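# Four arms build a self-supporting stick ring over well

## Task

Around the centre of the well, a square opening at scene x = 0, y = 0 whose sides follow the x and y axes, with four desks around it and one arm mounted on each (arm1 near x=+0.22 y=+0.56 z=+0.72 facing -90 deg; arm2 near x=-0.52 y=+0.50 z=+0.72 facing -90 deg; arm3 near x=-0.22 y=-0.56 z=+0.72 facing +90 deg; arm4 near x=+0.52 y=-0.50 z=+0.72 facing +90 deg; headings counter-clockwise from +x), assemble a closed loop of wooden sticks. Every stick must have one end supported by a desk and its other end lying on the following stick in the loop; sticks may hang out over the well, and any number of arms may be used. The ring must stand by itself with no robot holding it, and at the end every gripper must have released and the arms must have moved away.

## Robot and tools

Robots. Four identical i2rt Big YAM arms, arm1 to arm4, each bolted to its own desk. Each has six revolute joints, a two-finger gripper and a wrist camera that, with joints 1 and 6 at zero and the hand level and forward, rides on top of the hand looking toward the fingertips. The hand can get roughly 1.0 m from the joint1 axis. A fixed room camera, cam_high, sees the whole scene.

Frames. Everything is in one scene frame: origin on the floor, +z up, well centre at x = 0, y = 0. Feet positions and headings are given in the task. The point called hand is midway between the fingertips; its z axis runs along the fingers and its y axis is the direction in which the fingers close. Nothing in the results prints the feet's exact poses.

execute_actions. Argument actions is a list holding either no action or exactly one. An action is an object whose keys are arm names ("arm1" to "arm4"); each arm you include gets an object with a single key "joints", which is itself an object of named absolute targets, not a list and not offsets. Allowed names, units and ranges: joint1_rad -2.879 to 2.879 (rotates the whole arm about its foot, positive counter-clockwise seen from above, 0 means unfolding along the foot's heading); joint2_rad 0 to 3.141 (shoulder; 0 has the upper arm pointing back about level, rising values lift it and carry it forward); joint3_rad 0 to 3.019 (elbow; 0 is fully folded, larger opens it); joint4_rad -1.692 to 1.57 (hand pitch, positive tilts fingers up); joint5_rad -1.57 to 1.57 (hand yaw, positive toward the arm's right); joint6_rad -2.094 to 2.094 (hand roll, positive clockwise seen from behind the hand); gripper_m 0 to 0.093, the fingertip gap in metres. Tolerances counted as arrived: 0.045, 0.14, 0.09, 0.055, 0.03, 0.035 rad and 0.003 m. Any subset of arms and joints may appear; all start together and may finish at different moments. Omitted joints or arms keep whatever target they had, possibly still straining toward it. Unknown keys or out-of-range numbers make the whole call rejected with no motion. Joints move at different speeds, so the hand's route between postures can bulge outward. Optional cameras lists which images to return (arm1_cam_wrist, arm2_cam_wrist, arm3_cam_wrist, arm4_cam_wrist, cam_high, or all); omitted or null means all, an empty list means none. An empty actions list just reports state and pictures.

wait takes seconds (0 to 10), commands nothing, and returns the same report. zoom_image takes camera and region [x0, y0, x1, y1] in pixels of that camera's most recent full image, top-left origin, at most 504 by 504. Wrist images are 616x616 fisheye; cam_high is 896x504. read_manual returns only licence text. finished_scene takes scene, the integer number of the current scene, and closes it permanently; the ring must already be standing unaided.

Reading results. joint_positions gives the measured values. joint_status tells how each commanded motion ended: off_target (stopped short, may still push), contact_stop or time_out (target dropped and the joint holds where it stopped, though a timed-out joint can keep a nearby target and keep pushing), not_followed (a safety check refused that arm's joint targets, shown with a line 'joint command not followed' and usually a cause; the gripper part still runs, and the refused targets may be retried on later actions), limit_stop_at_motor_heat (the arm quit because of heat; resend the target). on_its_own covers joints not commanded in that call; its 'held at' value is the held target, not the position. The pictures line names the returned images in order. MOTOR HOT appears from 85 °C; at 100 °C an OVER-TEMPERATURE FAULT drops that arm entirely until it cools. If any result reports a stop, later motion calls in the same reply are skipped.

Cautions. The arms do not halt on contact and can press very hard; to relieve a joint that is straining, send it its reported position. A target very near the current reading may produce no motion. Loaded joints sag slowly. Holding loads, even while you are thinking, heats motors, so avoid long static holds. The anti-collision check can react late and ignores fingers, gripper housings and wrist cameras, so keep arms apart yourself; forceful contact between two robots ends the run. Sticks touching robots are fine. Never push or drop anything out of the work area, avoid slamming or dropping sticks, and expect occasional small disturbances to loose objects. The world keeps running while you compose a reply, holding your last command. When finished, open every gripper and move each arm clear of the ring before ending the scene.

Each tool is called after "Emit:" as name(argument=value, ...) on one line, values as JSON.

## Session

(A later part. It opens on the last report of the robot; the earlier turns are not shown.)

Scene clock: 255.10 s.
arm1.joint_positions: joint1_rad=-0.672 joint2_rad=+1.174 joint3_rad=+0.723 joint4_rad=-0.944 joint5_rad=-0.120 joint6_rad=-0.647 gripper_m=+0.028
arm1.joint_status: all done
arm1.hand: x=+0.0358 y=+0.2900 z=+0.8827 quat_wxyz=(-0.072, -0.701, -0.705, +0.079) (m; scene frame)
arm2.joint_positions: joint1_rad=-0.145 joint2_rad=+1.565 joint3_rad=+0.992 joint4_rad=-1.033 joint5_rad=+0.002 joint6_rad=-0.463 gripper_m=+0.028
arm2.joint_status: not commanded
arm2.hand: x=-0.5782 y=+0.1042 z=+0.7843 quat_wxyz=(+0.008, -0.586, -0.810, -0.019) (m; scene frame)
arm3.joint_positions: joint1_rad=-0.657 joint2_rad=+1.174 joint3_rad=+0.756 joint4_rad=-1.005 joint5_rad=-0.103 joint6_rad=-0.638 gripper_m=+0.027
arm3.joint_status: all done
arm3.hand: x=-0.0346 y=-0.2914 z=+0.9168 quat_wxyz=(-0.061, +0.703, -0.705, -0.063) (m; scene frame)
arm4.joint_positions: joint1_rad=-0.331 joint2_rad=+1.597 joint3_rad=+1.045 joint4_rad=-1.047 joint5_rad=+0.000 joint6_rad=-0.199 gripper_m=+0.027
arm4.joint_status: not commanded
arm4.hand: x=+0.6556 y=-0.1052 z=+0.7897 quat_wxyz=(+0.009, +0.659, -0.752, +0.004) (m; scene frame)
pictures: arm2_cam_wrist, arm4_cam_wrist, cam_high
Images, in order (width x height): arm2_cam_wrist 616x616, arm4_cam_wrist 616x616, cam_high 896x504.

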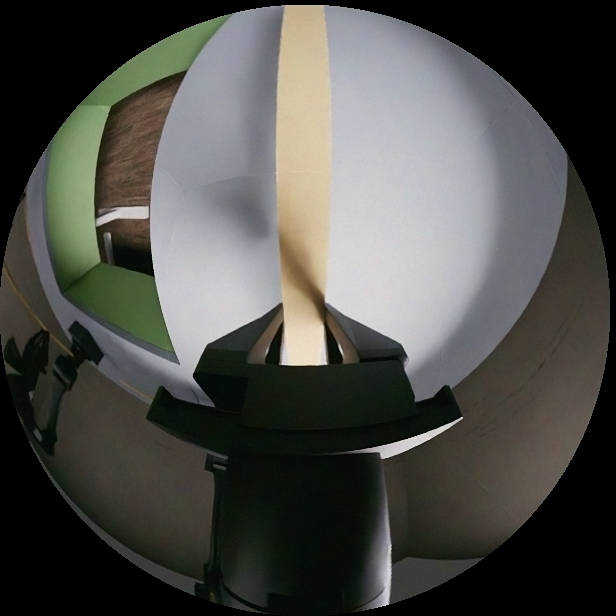

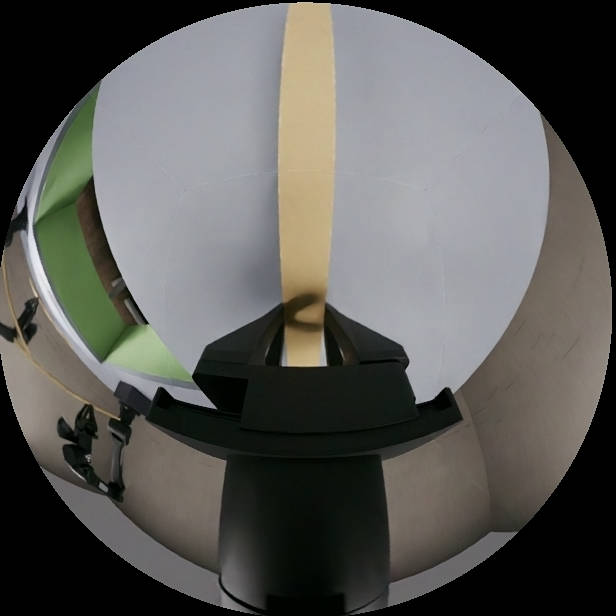

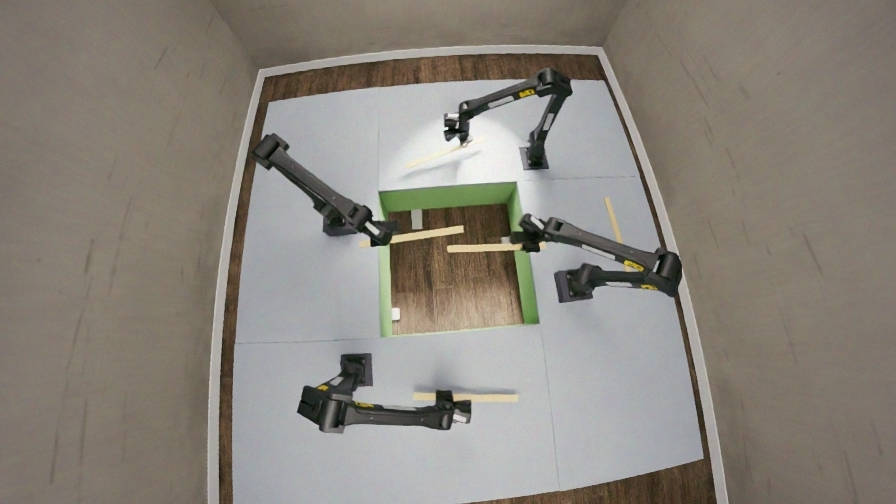

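Emit:
execute_actions(actions=[{"arm1":{"joints":{"joint2_rad":1.433,"joint3_rad":0.563,"joint4_rad":-0.53}},"arm2":{"joints":{"joint2_rad":1.68,"joint3_rad":1.33,"joint4_rad":-1.10,"joint5_rad":-0.172,"joint6_rad":-1.165}},"arm4":{"joints":{"joint2_rad":1.68,"joint3_rad":1.33,"joint4_rad":-1.10,"joint5_rad":-0.15,"joint6_rad":-1.165}}}], cameras=[])

Emit:
execute_actions(actions=[{"arm2":{"joints":{"joint1_rad":0.412,"joint2_rad":1.765,"joint4_rad":-1.01}}}])

Scene clock: 275.97 s.
arm1.joint_positions: joint1_rad=-0.672 joint2_rad=+1.444 joint3_rad=+0.552 joint4_rad=-0.547 joint5_rad=-0.120 joint6_rad=-0.647 gripper_m=+0.028
arm1.joint_status: all done
arm1.hand: x=+0.0428 y=+0.2987 z=+0.7589 quat_wxyz=(-0.069, -0.703, -0.705, +0.058) (m; scene frame)
arm2.joint_positions: joint1_rad=-0.145 joint2_rad=+1.679 joint3_rad=+1.292 joint4_rad=-1.093 joint5_rad=-0.168 joint6_rad=-1.157 gripper_m=+0.028
arm2.joint_status: all done
arm2.hand: x=-0.5649 y=-0.0052 z=+0.8399 quat_wxyz=(-0.091, -0.271, -0.958, +0.030) (m; scene frame)
arm3.joint_positions: joint1_rad=-0.657 joint2_rad=+1.174 joint3_rad=+0.756 joint4_rad=-1.005 joint5_rad=-0.103 joint6_rad=-0.639 gripper_m=+0.027
arm3.joint_status: not commanded
arm3.hand: x=-0.0346 y=-0.2914 z=+0.9168 quat_wxyz=(-0.061, +0.704, -0.705, -0.063) (m; scene frame)
arm4.joint_positions: joint1_rad=-0.331 joint2_rad=+1.685 joint3_rad=+1.288 joint4_rad=-1.092 joint5_rad=-0.146 joint6_rad=-1.154 gripper_m=+0.027
arm4.joint_status: all done
arm4.hand: x=+0.6599 y=-0.0155 z=+0.8374 quat_wxyz=(-0.042, +0.929, -0.360, -0.076) (m; scene frame)
pictures: none
No camera images: the call's "cameras" was empty. Leave "cameras" out to get every camera's image.

Scene clock: 277.37 s.
arm1.joint_positions: joint1_rad=-0.672 joint2_rad=+1.444 joint3_rad=+0.552 joint4_rad=-0.547 joint5_rad=-0.120 joint6_rad=-0.647 gripper_m=+0.028
arm1.joint_status: not commanded
arm1.hand: x=+0.0428 y=+0.2987 z=+0.7589 quat_wxyz=(-0.069, -0.703, -0.705, +0.058) (m; scene frame)
arm2.joint_positions: joint1_rad=+0.422 joint2_rad=+1.760 joint3_rad=+1.292 joint4_rad=-1.018 joint5_rad=-0.172 joint6_rad=-1.159 gripper_m=+0.028
arm2.joint_status: all done
arm2.hand: x=-0.2797 y=+0.0365 z=+0.8035 quat_wxyz=(-0.098, +0.009, -0.995, +0.001) (m; scene frame)
arm3.joint_positions: joint1_rad=-0.657 joint2_rad=+1.174 joint3_rad=+0.756 joint4_rad=-1.005 joint5_rad=-0.103 joint6_rad=-0.639 gripper_m=+0.027
arm3.joint_status: not commanded
arm3.hand: x=-0.0346 y=-0.2914 z=+0.9168 quat_wxyz=(-0.061, +0.704, -0.705, -0.063) (m; scene frame)
arm4.joint_positions: joint1_rad=-0.331 joint2_rad=+1.685 joint3_rad=+1.288 joint4_rad=-1.092 joint5_rad=-0.146 joint6_rad=-1.155 gripper_m=+0.027
arm4.joint_status: not commanded
arm4.hand: x=+0.6599 y=-0.0155 z=+0.8374 quat_wxyz=(-0.042, +0.929, -0.360, -0.076) (m; scene frame)
pictures: arm1_cam_wrist, arm2_cam_wrist, arm3_cam_wrist, arm4_cam_wrist, cam_high
Images, in order (width x height): arm1_cam_wrist 616x616, arm2_cam_wrist 616x616, arm3_cam_wrist 616x616, arm4_cam_wrist 616x616, cam_high 896x504.

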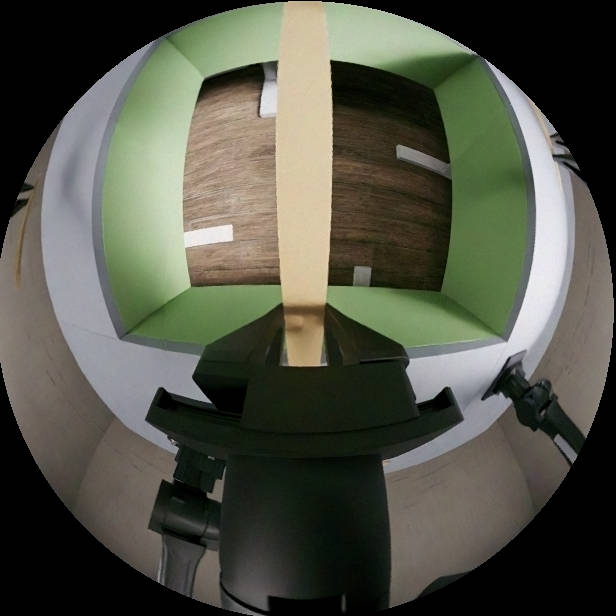

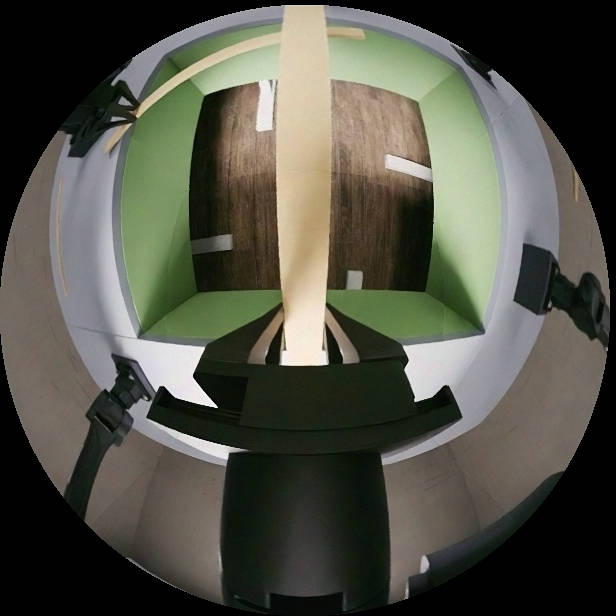

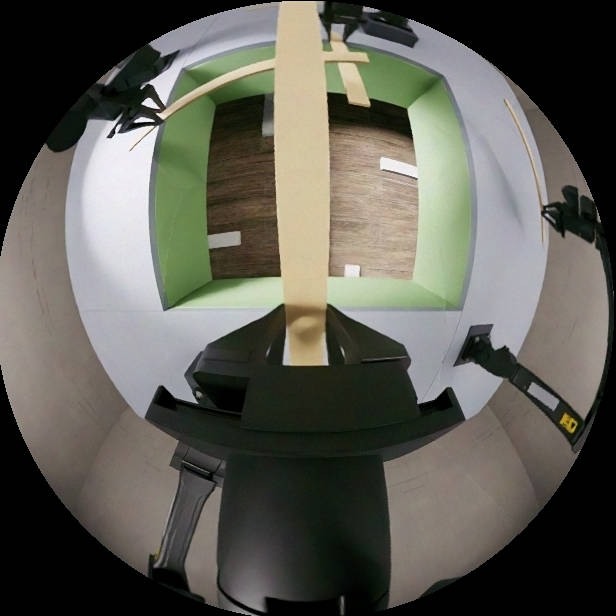

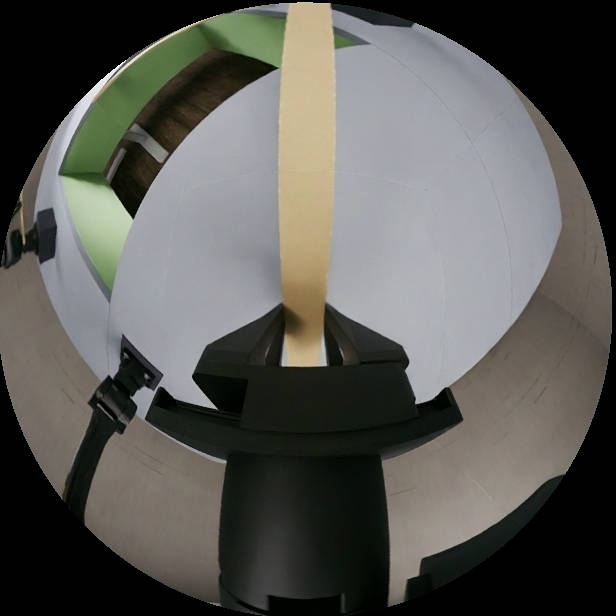

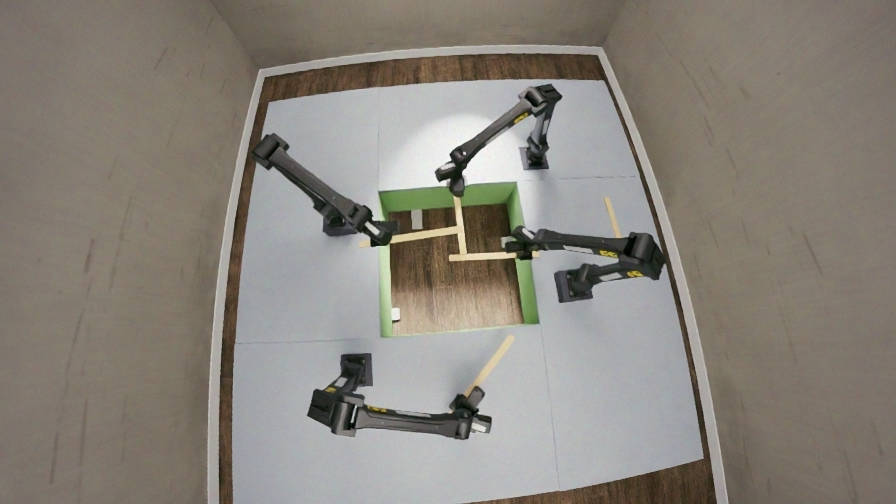

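Emit:
zoom_image(camera="cam_high", region=[430, 190, 550, 310])

Emit:
zoom_image(camera="arm2_cam_wrist", region=[60, 60, 180, 180])

Region (430, 190, 550, 310) of cam_high's 896x504 image, scaled by 4.200, with more detail than that image has.

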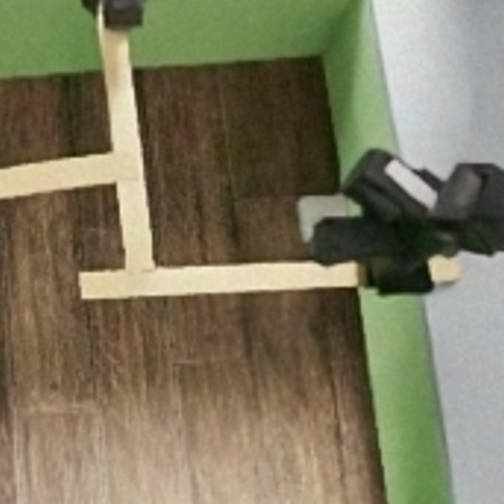

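Region (60, 60, 180, 180) of arm2_cam_wrist's 616x616 image, scaled by 4.200, with more detail than that image has.

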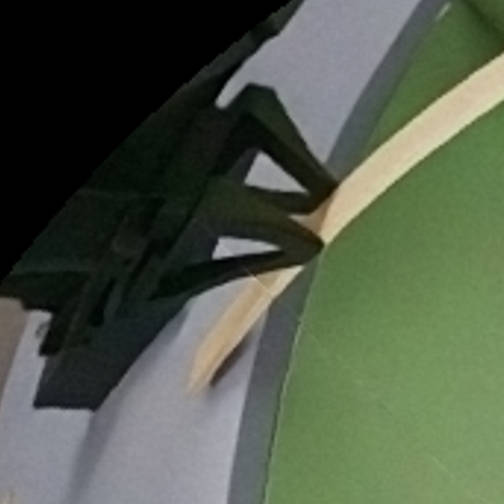

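Emit:
execute_actions(actions=[{"arm1":{"joints":{"joint1_rad":-0.655,"joint2_rad":1.478,"joint3_rad":0.622,"joint4_rad":-0.512}},"arm2":{"joints":{"joint2_rad":1.83,"joint3_rad":1.247,"joint4_rad":-0.90}}}], cameras=["cam_high","arm2_cam_wrist","arm3_cam_wrist","arm1_cam_wrist"])

Emit:
zoom_image(camera="cam_high", region=[430, 170, 550, 290])

Emit:
zoom_image(camera="arm3_cam_wrist", region=[100, 0, 420, 200])

Scene clock: 302.30 s.
arm1.joint_positions: joint1_rad=-0.669 joint2_rad=+1.471 joint3_rad=+0.576 joint4_rad=-0.529 joint5_rad=-0.120 joint6_rad=-0.647 gripper_m=+0.028
arm1.joint_status: all done
arm1.hand: x=+0.0357 y=+0.2873 z=+0.7583 quat_wxyz=(-0.070, -0.701, -0.706, +0.066) (m; scene frame)
arm2.joint_positions: joint1_rad=+0.422 joint2_rad=+1.819 joint3_rad=+1.248 joint4_rad=-0.913 joint5_rad=-0.172 joint6_rad=-1.159 gripper_m=+0.028
arm2.joint_status: all done
arm2.hand: x=-0.2787 y=+0.0348 z=+0.7608 quat_wxyz=(-0.099, +0.009, -0.995, +0.002) (m; scene frame)
arm3.joint_positions: joint1_rad=-0.657 joint2_rad=+1.174 joint3_rad=+0.756 joint4_rad=-1.005 joint5_rad=-0.103 joint6_rad=-0.639 gripper_m=+0.027
arm3.joint_status: not commanded
arm3.hand: x=-0.0346 y=-0.2914 z=+0.9168 quat_wxyz=(-0.061, +0.704, -0.705, -0.063) (m; scene frame)
arm4.joint_positions: joint1_rad=-0.331 joint2_rad=+1.685 joint3_rad=+1.288 joint4_rad=-1.092 joint5_rad=-0.146 joint6_rad=-1.155 gripper_m=+0.027
arm4.joint_status: not commanded
arm4.hand: x=+0.6599 y=-0.0155 z=+0.8374 quat_wxyz=(-0.042, +0.929, -0.360, -0.076) (m; scene frame)
pictures: arm1_cam_wrist, arm2_cam_wrist, arm3_cam_wrist, cam_high
Images, in order (width x height): arm1_cam_wrist 616x616, arm2_cam_wrist 616x616, arm3_cam_wrist 616x616, cam_high 896x504.

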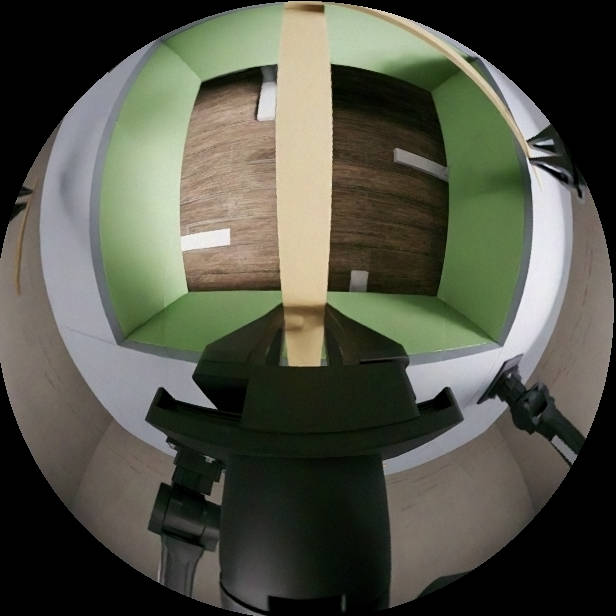

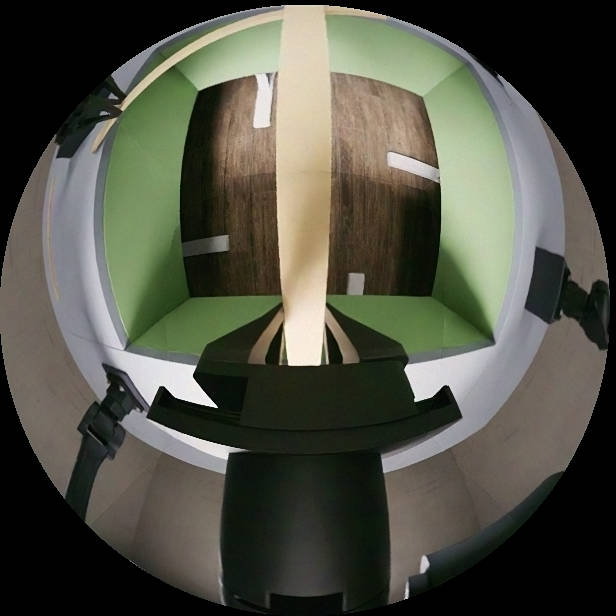

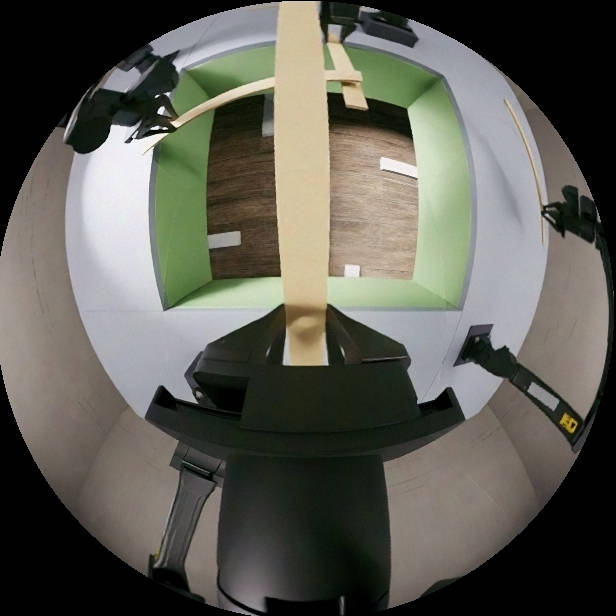

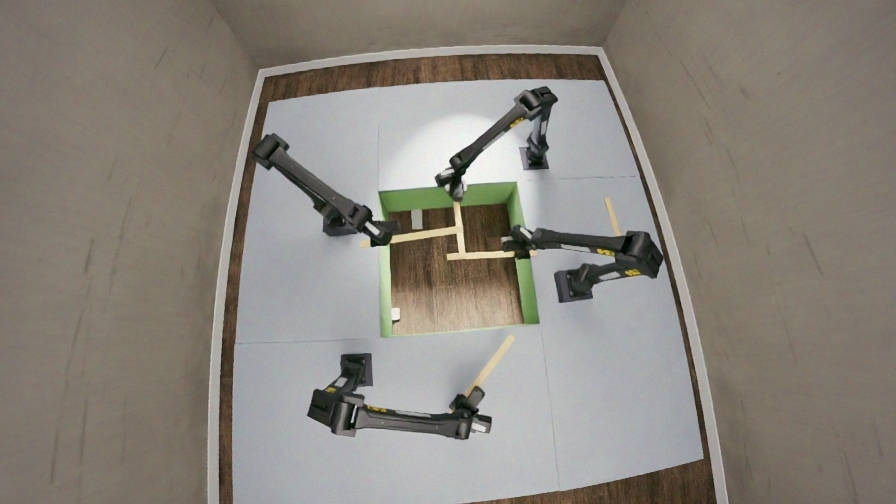

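Region (430, 170, 550, 290) of cam_high's 896x504 image, scaled by 4.200, with more detail than that image has.

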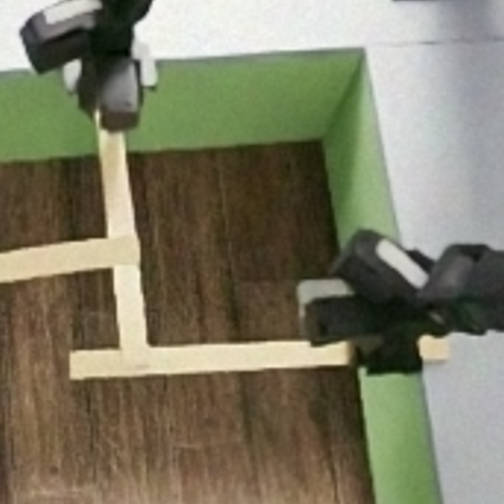

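Region (100, 0, 420, 200) of arm3_cam_wrist's 616x616 image, scaled by 1.575, with more detail than that image has; it fills the top 315 rows of this view, and the rest is white.

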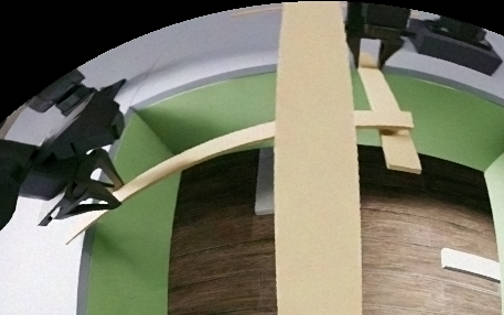

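Emit:
execute_actions(actions=[{"arm1":{"joints":{"joint4_rad":-0.492}},"arm2":{"joints":{"joint1_rad":0.398,"joint2_rad":1.853,"joint4_rad":-0.88,"joint6_rad":-1.215}}}], cameras=["cam_high","arm3_cam_wrist","arm1_cam_wrist"])

Emit:
zoom_image(camera="cam_high", region=[430, 170, 550, 290])

Emit:
zoom_image(camera="arm3_cam_wrist", region=[300, 30, 400, 130])

Emit:
zoom_image(camera="arm3_cam_wrist", region=[110, 90, 210, 190])

Scene clock: 316.77 s.
arm1.joint_positions: joint1_rad=-0.669 joint2_rad=+1.471 joint3_rad=+0.576 joint4_rad=-0.510 joint5_rad=-0.120 joint6_rad=-0.647 gripper_m=+0.028
arm1.joint_status: all done
arm1.hand: x=+0.0329 y=+0.2837 z=+0.7590 quat_wxyz=(-0.072, -0.700, -0.706, +0.075) (m; scene frame)
arm2.joint_positions: joint1_rad=+0.409 joint2_rad=+1.828 joint3_rad=+1.248 joint4_rad=-0.894 joint5_rad=-0.172 joint6_rad=-1.206 gripper_m=+0.028
arm2.joint_status: all done
arm2.hand: x=-0.2832 y=+0.0282 z=+0.7565 quat_wxyz=(-0.100, +0.027, -0.995, +0.010) (m; scene frame)
arm3.joint_positions: joint1_rad=-0.657 joint2_rad=+1.174 joint3_rad=+0.756 joint4_rad=-1.005 joint5_rad=-0.103 joint6_rad=-0.639 gripper_m=+0.027
arm3.joint_status: not commanded
arm3.hand: x=-0.0346 y=-0.2914 z=+0.9168 quat_wxyz=(-0.061, +0.704, -0.705, -0.063) (m; scene frame)
arm4.joint_positions: joint1_rad=-0.331 joint2_rad=+1.685 joint3_rad=+1.288 joint4_rad=-1.092 joint5_rad=-0.146 joint6_rad=-1.155 gripper_m=+0.027
arm4.joint_status: not commanded
arm4.hand: x=+0.6599 y=-0.0155 z=+0.8374 quat_wxyz=(-0.042, +0.929, -0.360, -0.076) (m; scene frame)
pictures: arm1_cam_wrist, arm3_cam_wrist, cam_high
Images, in order (width x height): arm1_cam_wrist 616x616, arm3_cam_wrist 616x616, cam_high 896x504.

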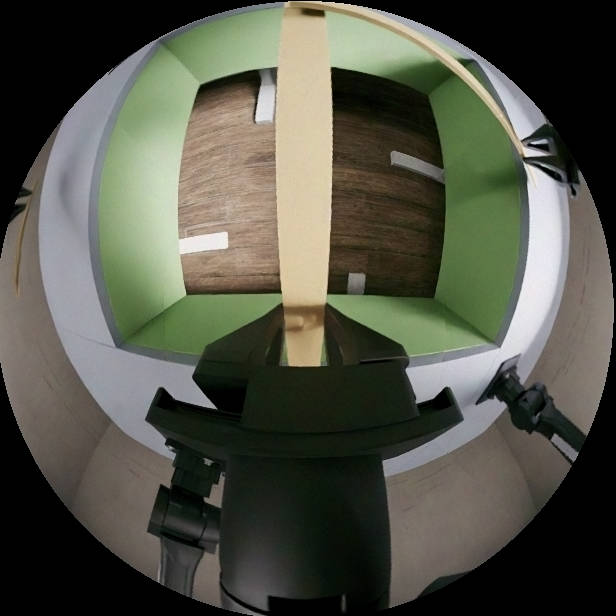

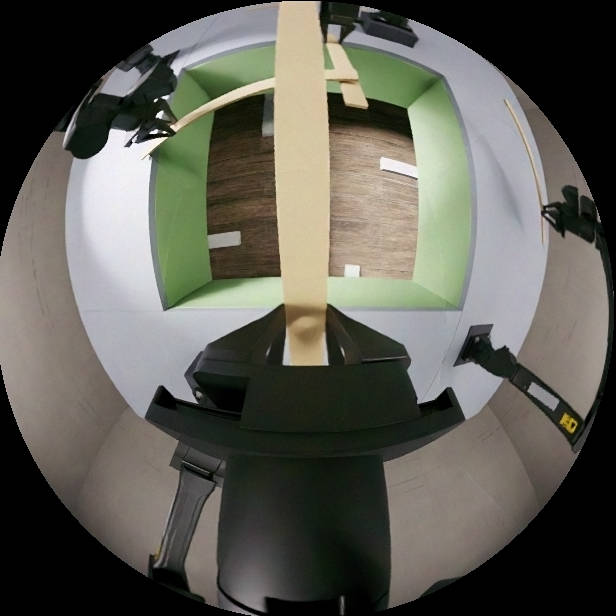

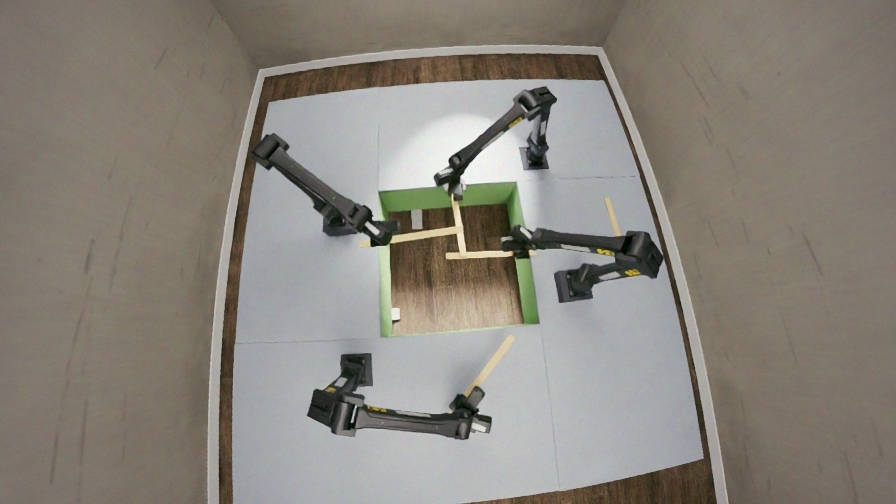

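Region (430, 170, 550, 290) of cam_high's 896x504 image, scaled by 4.200, with more detail than that image has.

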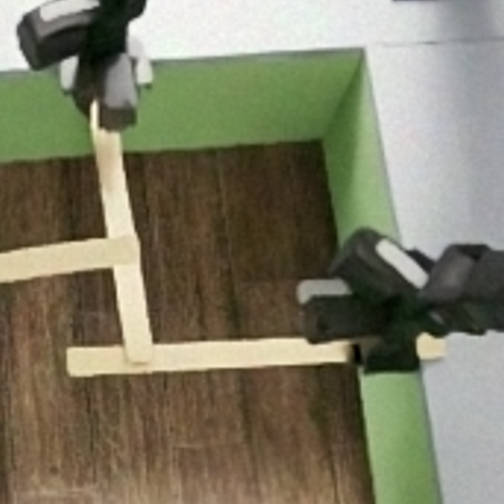

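Region (300, 30, 400, 130) of arm3_cam_wrist's 616x616 image, scaled by 5.040, with more detail than that image has.

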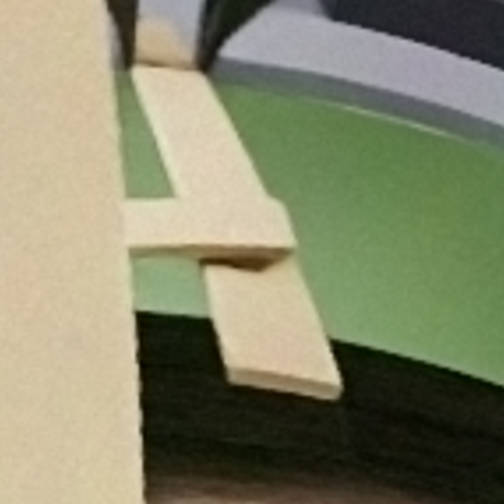

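Region (110, 90, 210, 190) of arm3_cam_wrist's 616x616 image, scaled by 5.040, with more detail than that image has.

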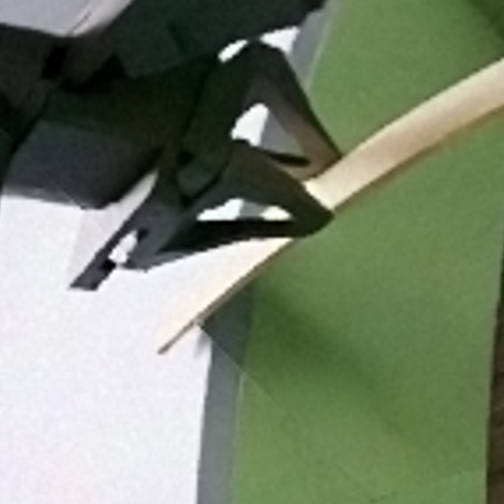

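Emit:
execute_actions(actions=[{"arm2":{"joints":{"joint3_rad":1.226}},"arm3":{"joints":{"joint1_rad":-0.615,"joint2_rad":1.46,"joint3_rad":0.608,"joint4_rad":-0.55,"joint6_rad":-0.595}}}], cameras=["cam_high","arm3_cam_wrist","arm1_cam_wrist","arm2_cam_wrist"])

Emit:
zoom_image(camera="cam_high", region=[360, 170, 480, 290])

Emit:
zoom_image(camera="arm1_cam_wrist", region=[250, 0, 610, 220])

Scene clock: 330.60 s.
arm1.joint_positions: joint1_rad=-0.669 joint2_rad=+1.471 joint3_rad=+0.576 joint4_rad=-0.510 joint5_rad=-0.120 joint6_rad=-0.647 gripper_m=+0.028
arm1.joint_status: not commanded
arm1.hand: x=+0.0329 y=+0.2837 z=+0.7590 quat_wxyz=(-0.072, -0.700, -0.706, +0.075) (m; scene frame)
arm2.joint_positions: joint1_rad=+0.409 joint2_rad=+1.829 joint3_rad=+1.233 joint4_rad=-0.892 joint5_rad=-0.172 joint6_rad=-1.217 gripper_m=+0.028
arm2.joint_status: all done
arm2.hand: x=-0.2861 y=+0.0342 z=+0.7510 quat_wxyz=(-0.098, +0.031, -0.995, +0.004) (m; scene frame)
arm3.joint_positions: joint1_rad=-0.622 joint2_rad=+1.470 joint3_rad=+0.603 joint4_rad=-0.563 joint5_rad=-0.103 joint6_rad=-0.610 gripper_m=+0.027
arm3.joint_status: all done
arm3.hand: x=-0.0399 y=-0.2778 z=+0.7883 quat_wxyz=(-0.056, +0.706, -0.703, -0.064) (m; scene frame)
arm4.joint_positions: joint1_rad=-0.331 joint2_rad=+1.685 joint3_rad=+1.288 joint4_rad=-1.092 joint5_rad=-0.146 joint6_rad=-1.155 gripper_m=+0.027
arm4.joint_status: not commanded
arm4.hand: x=+0.6599 y=-0.0155 z=+0.8374 quat_wxyz=(-0.042, +0.929, -0.360, -0.076) (m; scene frame)
pictures: arm1_cam_wrist, arm2_cam_wrist, arm3_cam_wrist, cam_high
Images, in order (width x height): arm1_cam_wrist 616x616, arm2_cam_wrist 616x616, arm3_cam_wrist 616x616, cam_high 896x504.

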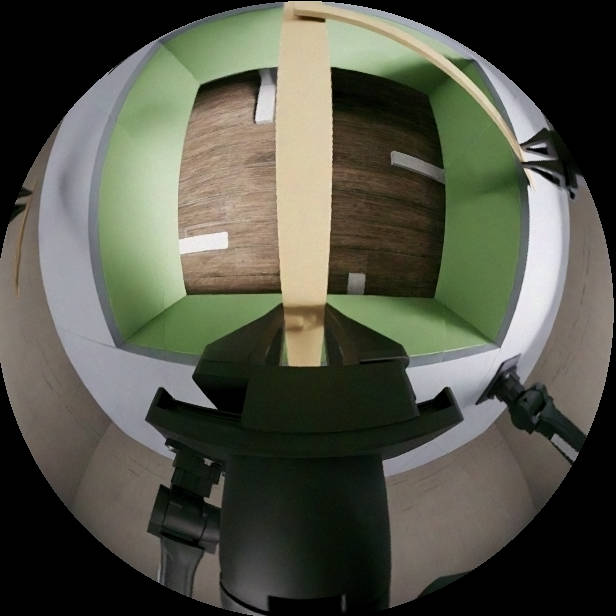

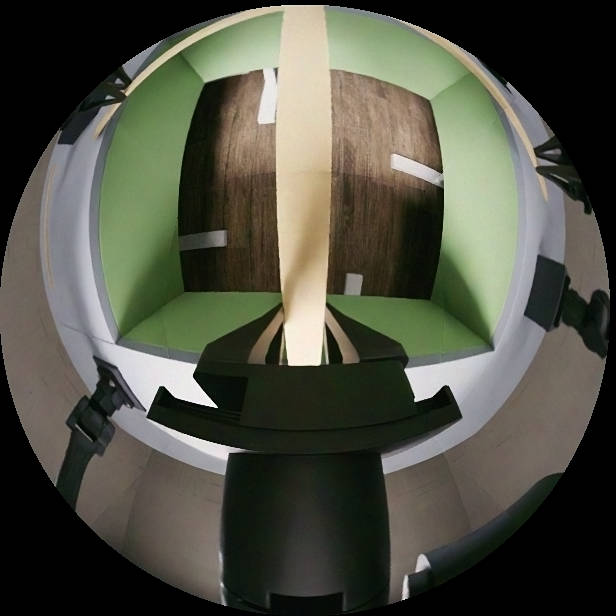

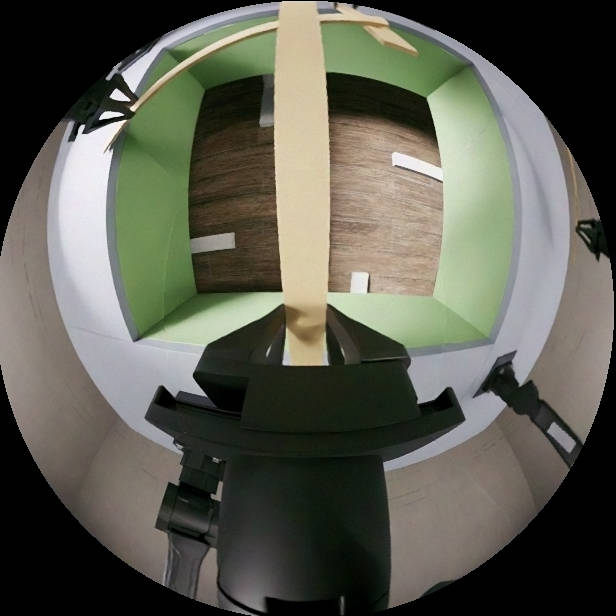

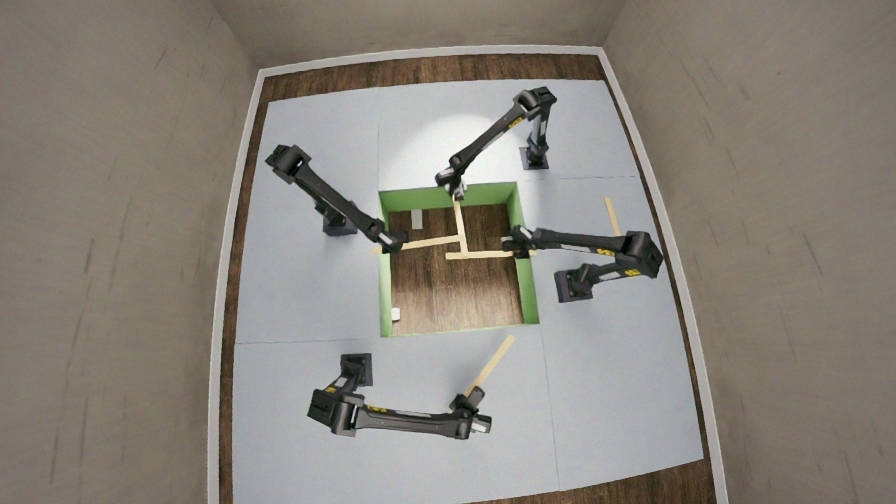

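Region (360, 170, 480, 290) of cam_high's 896x504 image, scaled by 4.200, with more detail than that image has.

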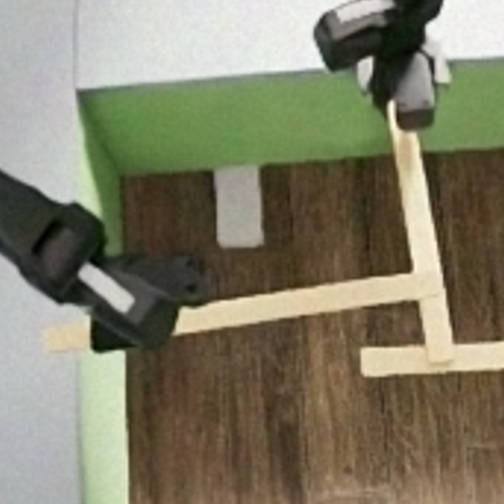

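Region (250, 0, 610, 220) of arm1_cam_wrist's 616x616 image, scaled by 1.400, with more detail than that image has.

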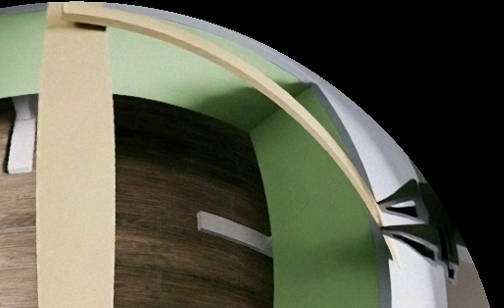

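Emit:
execute_actions(actions=[{"arm2":{"joints":{"gripper_m":0.05}},"arm3":{"joints":{"joint2_rad":1.562,"joint3_rad":0.583,"joint4_rad":-0.42}}}], cameras=["cam_high","arm1_cam_wrist","arm2_cam_wrist"])

Emit:
zoom_image(camera="cam_high", region=[360, 170, 480, 290])

Emit:
zoom_image(camera="arm2_cam_wrist", region=[250, 0, 610, 220])

Scene clock: 343.17 s.
arm1.joint_positions: joint1_rad=-0.669 joint2_rad=+1.471 joint3_rad=+0.576 joint4_rad=-0.510 joint5_rad=-0.120 joint6_rad=-0.648 gripper_m=+0.028
arm1.joint_status: not commanded
arm1.hand: x=+0.0329 y=+0.2837 z=+0.7590 quat_wxyz=(-0.072, -0.700, -0.706, +0.075) (m; scene frame)
arm2.joint_positions: joint1_rad=+0.409 joint2_rad=+1.829 joint3_rad=+1.233 joint4_rad=-0.892 joint5_rad=-0.172 joint6_rad=-1.217 gripper_m=+0.050
arm2.joint_status: all done
arm2.hand: x=-0.2861 y=+0.0342 z=+0.7510 quat_wxyz=(-0.098, +0.031, -0.995, +0.004) (m; scene frame)
arm3.joint_positions: joint1_rad=-0.622 joint2_rad=+1.563 joint3_rad=+0.588 joint4_rad=-0.434 joint5_rad=-0.103 joint6_rad=-0.610 gripper_m=+0.027
arm3.joint_status: all done
arm3.hand: x=-0.0356 y=-0.2714 z=+0.7598 quat_wxyz=(-0.066, +0.706, -0.702, -0.066) (m; scene frame)
arm4.joint_positions: joint1_rad=-0.331 joint2_rad=+1.685 joint3_rad=+1.288 joint4_rad=-1.092 joint5_rad=-0.146 joint6_rad=-1.155 gripper_m=+0.027
arm4.joint_status: not commanded
arm4.hand: x=+0.6599 y=-0.0155 z=+0.8374 quat_wxyz=(-0.042, +0.929, -0.360, -0.076) (m; scene frame)
pictures: arm1_cam_wrist, arm2_cam_wrist, cam_high
Images, in order (width x height): arm1_cam_wrist 616x616, arm2_cam_wrist 616x616, cam_high 896x504.

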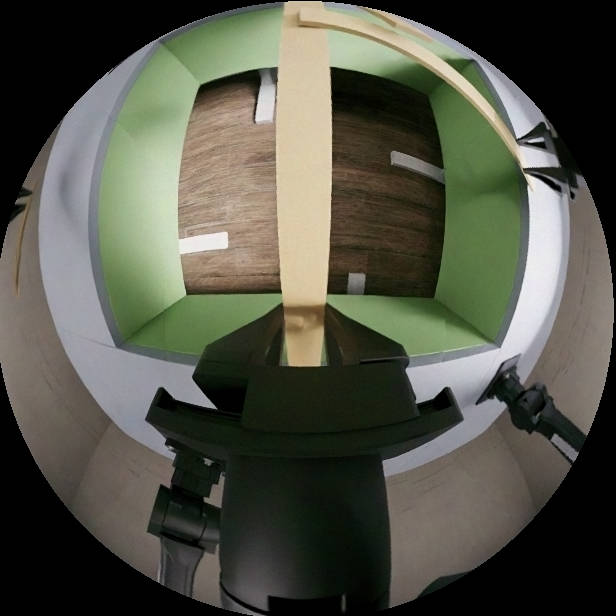

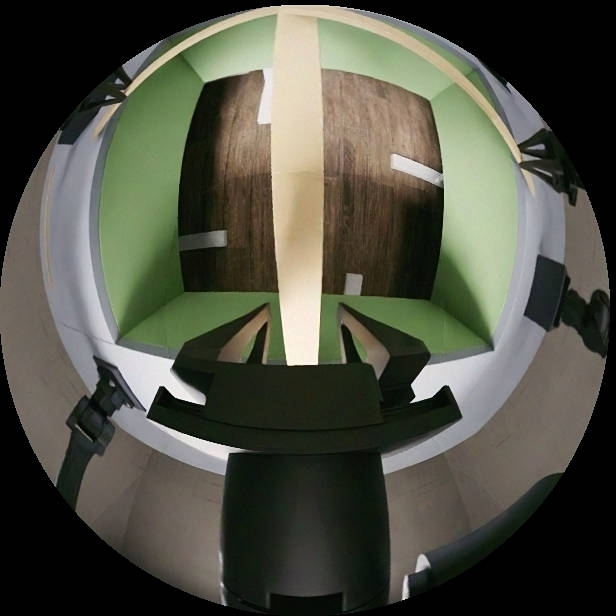

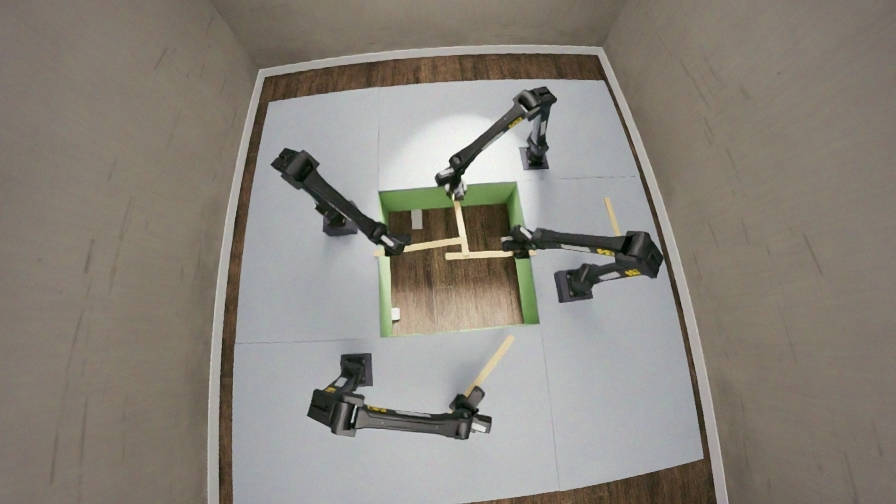

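Region (360, 170, 480, 290) of cam_high's 896x504 image, scaled by 4.200, with more detail than that image has.

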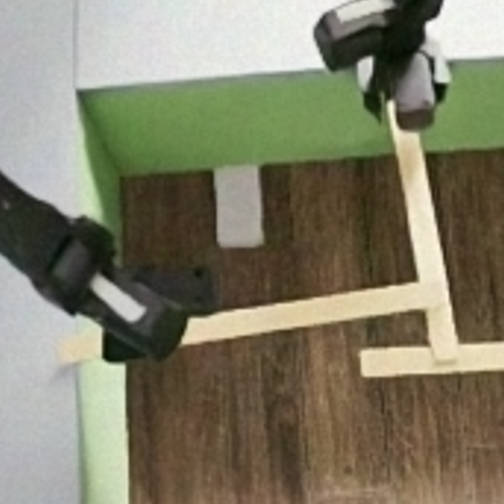

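Region (250, 0, 610, 220) of arm2_cam_wrist's 616x616 image, scaled by 1.400, with more detail than that image has.

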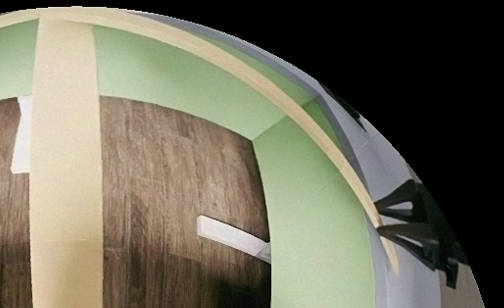

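Emit:
execute_actions(actions=[{"arm2":{"joints":{"joint2_rad":1.875,"joint4_rad":-0.862}},"arm3":{"joints":{"joint2_rad":1.595,"joint4_rad":-0.405}}}], cameras=[])

Emit:
execute_actions(actions=[{"arm2":{"joints":{"gripper_m":0.02}}}], cameras=["cam_high","arm1_cam_wrist","arm2_cam_wrist"])

Emit:
zoom_image(camera="cam_high", region=[360, 170, 480, 290])

Emit:
zoom_image(camera="arm1_cam_wrist", region=[270, 0, 450, 90])

Scene clock: 356.53 s.
arm1.joint_positions: joint1_rad=-0.669 joint2_rad=+1.471 joint3_rad=+0.576 joint4_rad=-0.510 joint5_rad=-0.120 joint6_rad=-0.648 gripper_m=+0.028
arm1.joint_status: not commanded
arm1.hand: x=+0.0329 y=+0.2837 z=+0.7590 quat_wxyz=(-0.072, -0.700, -0.706, +0.075) (m; scene frame)
arm2.joint_positions: joint1_rad=+0.409 joint2_rad=+1.850 joint3_rad=+1.233 joint4_rad=-0.875 joint5_rad=-0.172 joint6_rad=-1.217 gripper_m=+0.050
arm2.joint_status: all done
arm2.hand: x=-0.2854 y=+0.0326 z=+0.7409 quat_wxyz=(-0.097, +0.031, -0.995, +0.002) (m; scene frame)
arm3.joint_positions: joint1_rad=-0.622 joint2_rad=+1.586 joint3_rad=+0.588 joint4_rad=-0.418 joint5_rad=-0.103 joint6_rad=-0.610 gripper_m=+0.027
arm3.joint_status: all done
arm3.hand: x=-0.0359 y=-0.2717 z=+0.7531 quat_wxyz=(-0.063, +0.706, -0.703, -0.065) (m; scene frame)
arm4.joint_positions: joint1_rad=-0.331 joint2_rad=+1.685 joint3_rad=+1.288 joint4_rad=-1.092 joint5_rad=-0.146 joint6_rad=-1.155 gripper_m=+0.027
arm4.joint_status: not commanded
arm4.hand: x=+0.6599 y=-0.0155 z=+0.8374 quat_wxyz=(-0.042, +0.929, -0.360, -0.076) (m; scene frame)
pictures: none
No camera images: the call's "cameras" was empty. Leave "cameras" out to get every camera's image.

Scene clock: 357.07 s.
arm1.joint_positions: joint1_rad=-0.669 joint2_rad=+1.471 joint3_rad=+0.576 joint4_rad=-0.510 joint5_rad=-0.120 joint6_rad=-0.648 gripper_m=+0.028
arm1.joint_status: not commanded
arm1.hand: x=+0.0329 y=+0.2837 z=+0.7590 quat_wxyz=(-0.072, -0.700, -0.706, +0.075) (m; scene frame)
arm2.joint_positions: joint1_rad=+0.409 joint2_rad=+1.850 joint3_rad=+1.233 joint4_rad=-0.874 joint5_rad=-0.172 joint6_rad=-1.217 gripper_m=+0.027
arm2.joint_status: gripper_m off_target (ended at +0.027, target +0.020)
arm2.hand: x=-0.2853 y=+0.0324 z=+0.7409 quat_wxyz=(-0.097, +0.031, -0.995, +0.003) (m; scene frame)
arm3.joint_positions: joint1_rad=-0.622 joint2_rad=+1.586 joint3_rad=+0.588 joint4_rad=-0.418 joint5_rad=-0.103 joint6_rad=-0.610 gripper_m=+0.027
arm3.joint_status: not commanded
arm3.hand: x=-0.0359 y=-0.2717 z=+0.7531 quat_wxyz=(-0.063, +0.706, -0.703, -0.065) (m; scene frame)
arm4.joint_positions: joint1_rad=-0.331 joint2_rad=+1.685 joint3_rad=+1.288 joint4_rad=-1.092 joint5_rad=-0.146 joint6_rad=-1.155 gripper_m=+0.027
arm4.joint_status: not commanded
arm4.hand: x=+0.6599 y=-0.0155 z=+0.8374 quat_wxyz=(-0.042, +0.929, -0.360, -0.076) (m; scene frame)
pictures: arm1_cam_wrist, arm2_cam_wrist, cam_high
Images, in order (width x height): arm1_cam_wrist 616x616, arm2_cam_wrist 616x616, cam_high 896x504.

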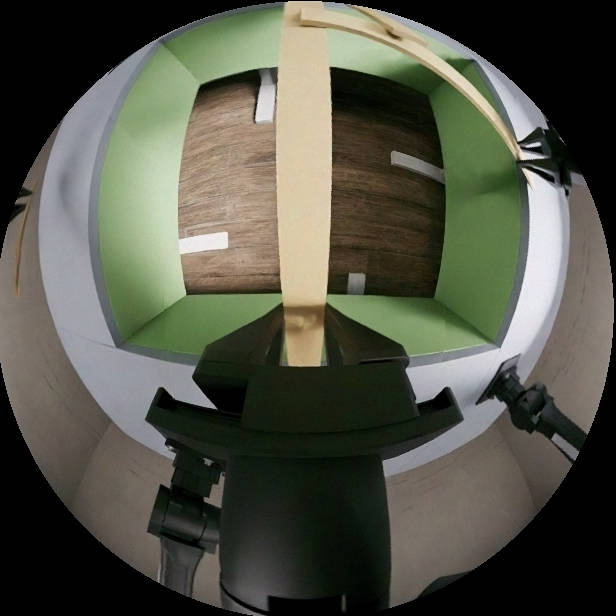

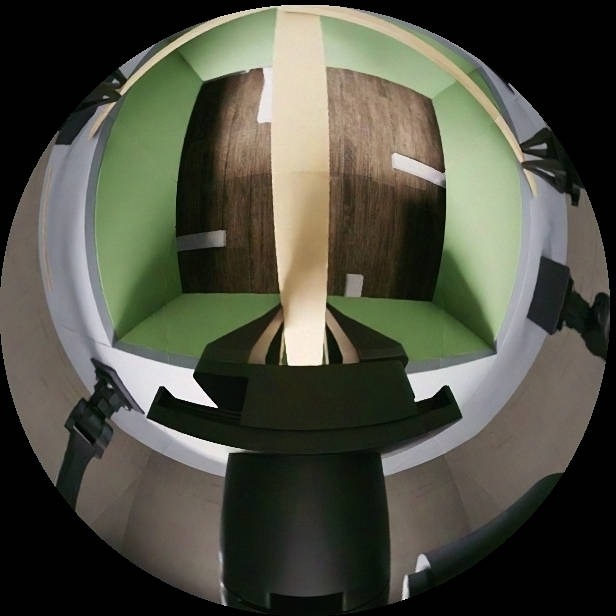

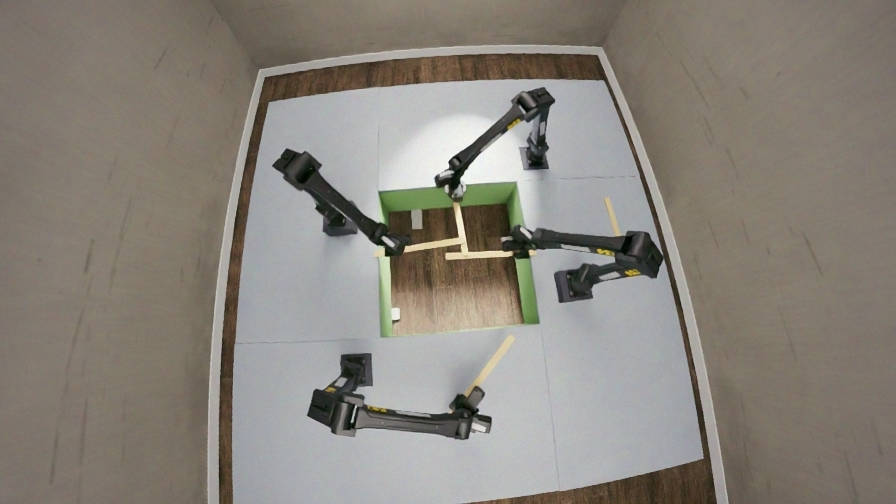

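Region (360, 170, 480, 290) of cam_high's 896x504 image, scaled by 4.200, with more detail than that image has.

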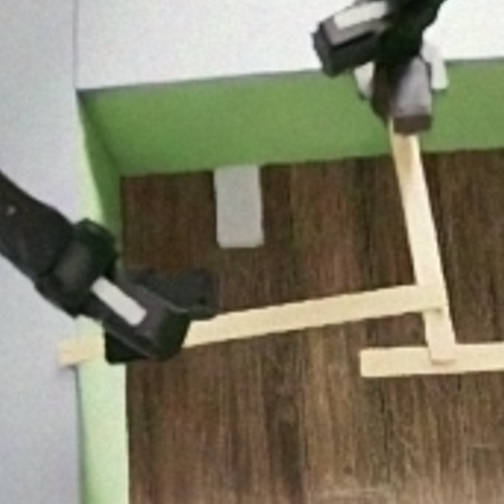

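Region (270, 0, 450, 90) of arm1_cam_wrist's 616x616 image, scaled by 2.800, with more detail than that image has.

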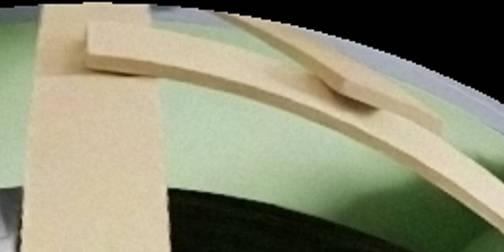

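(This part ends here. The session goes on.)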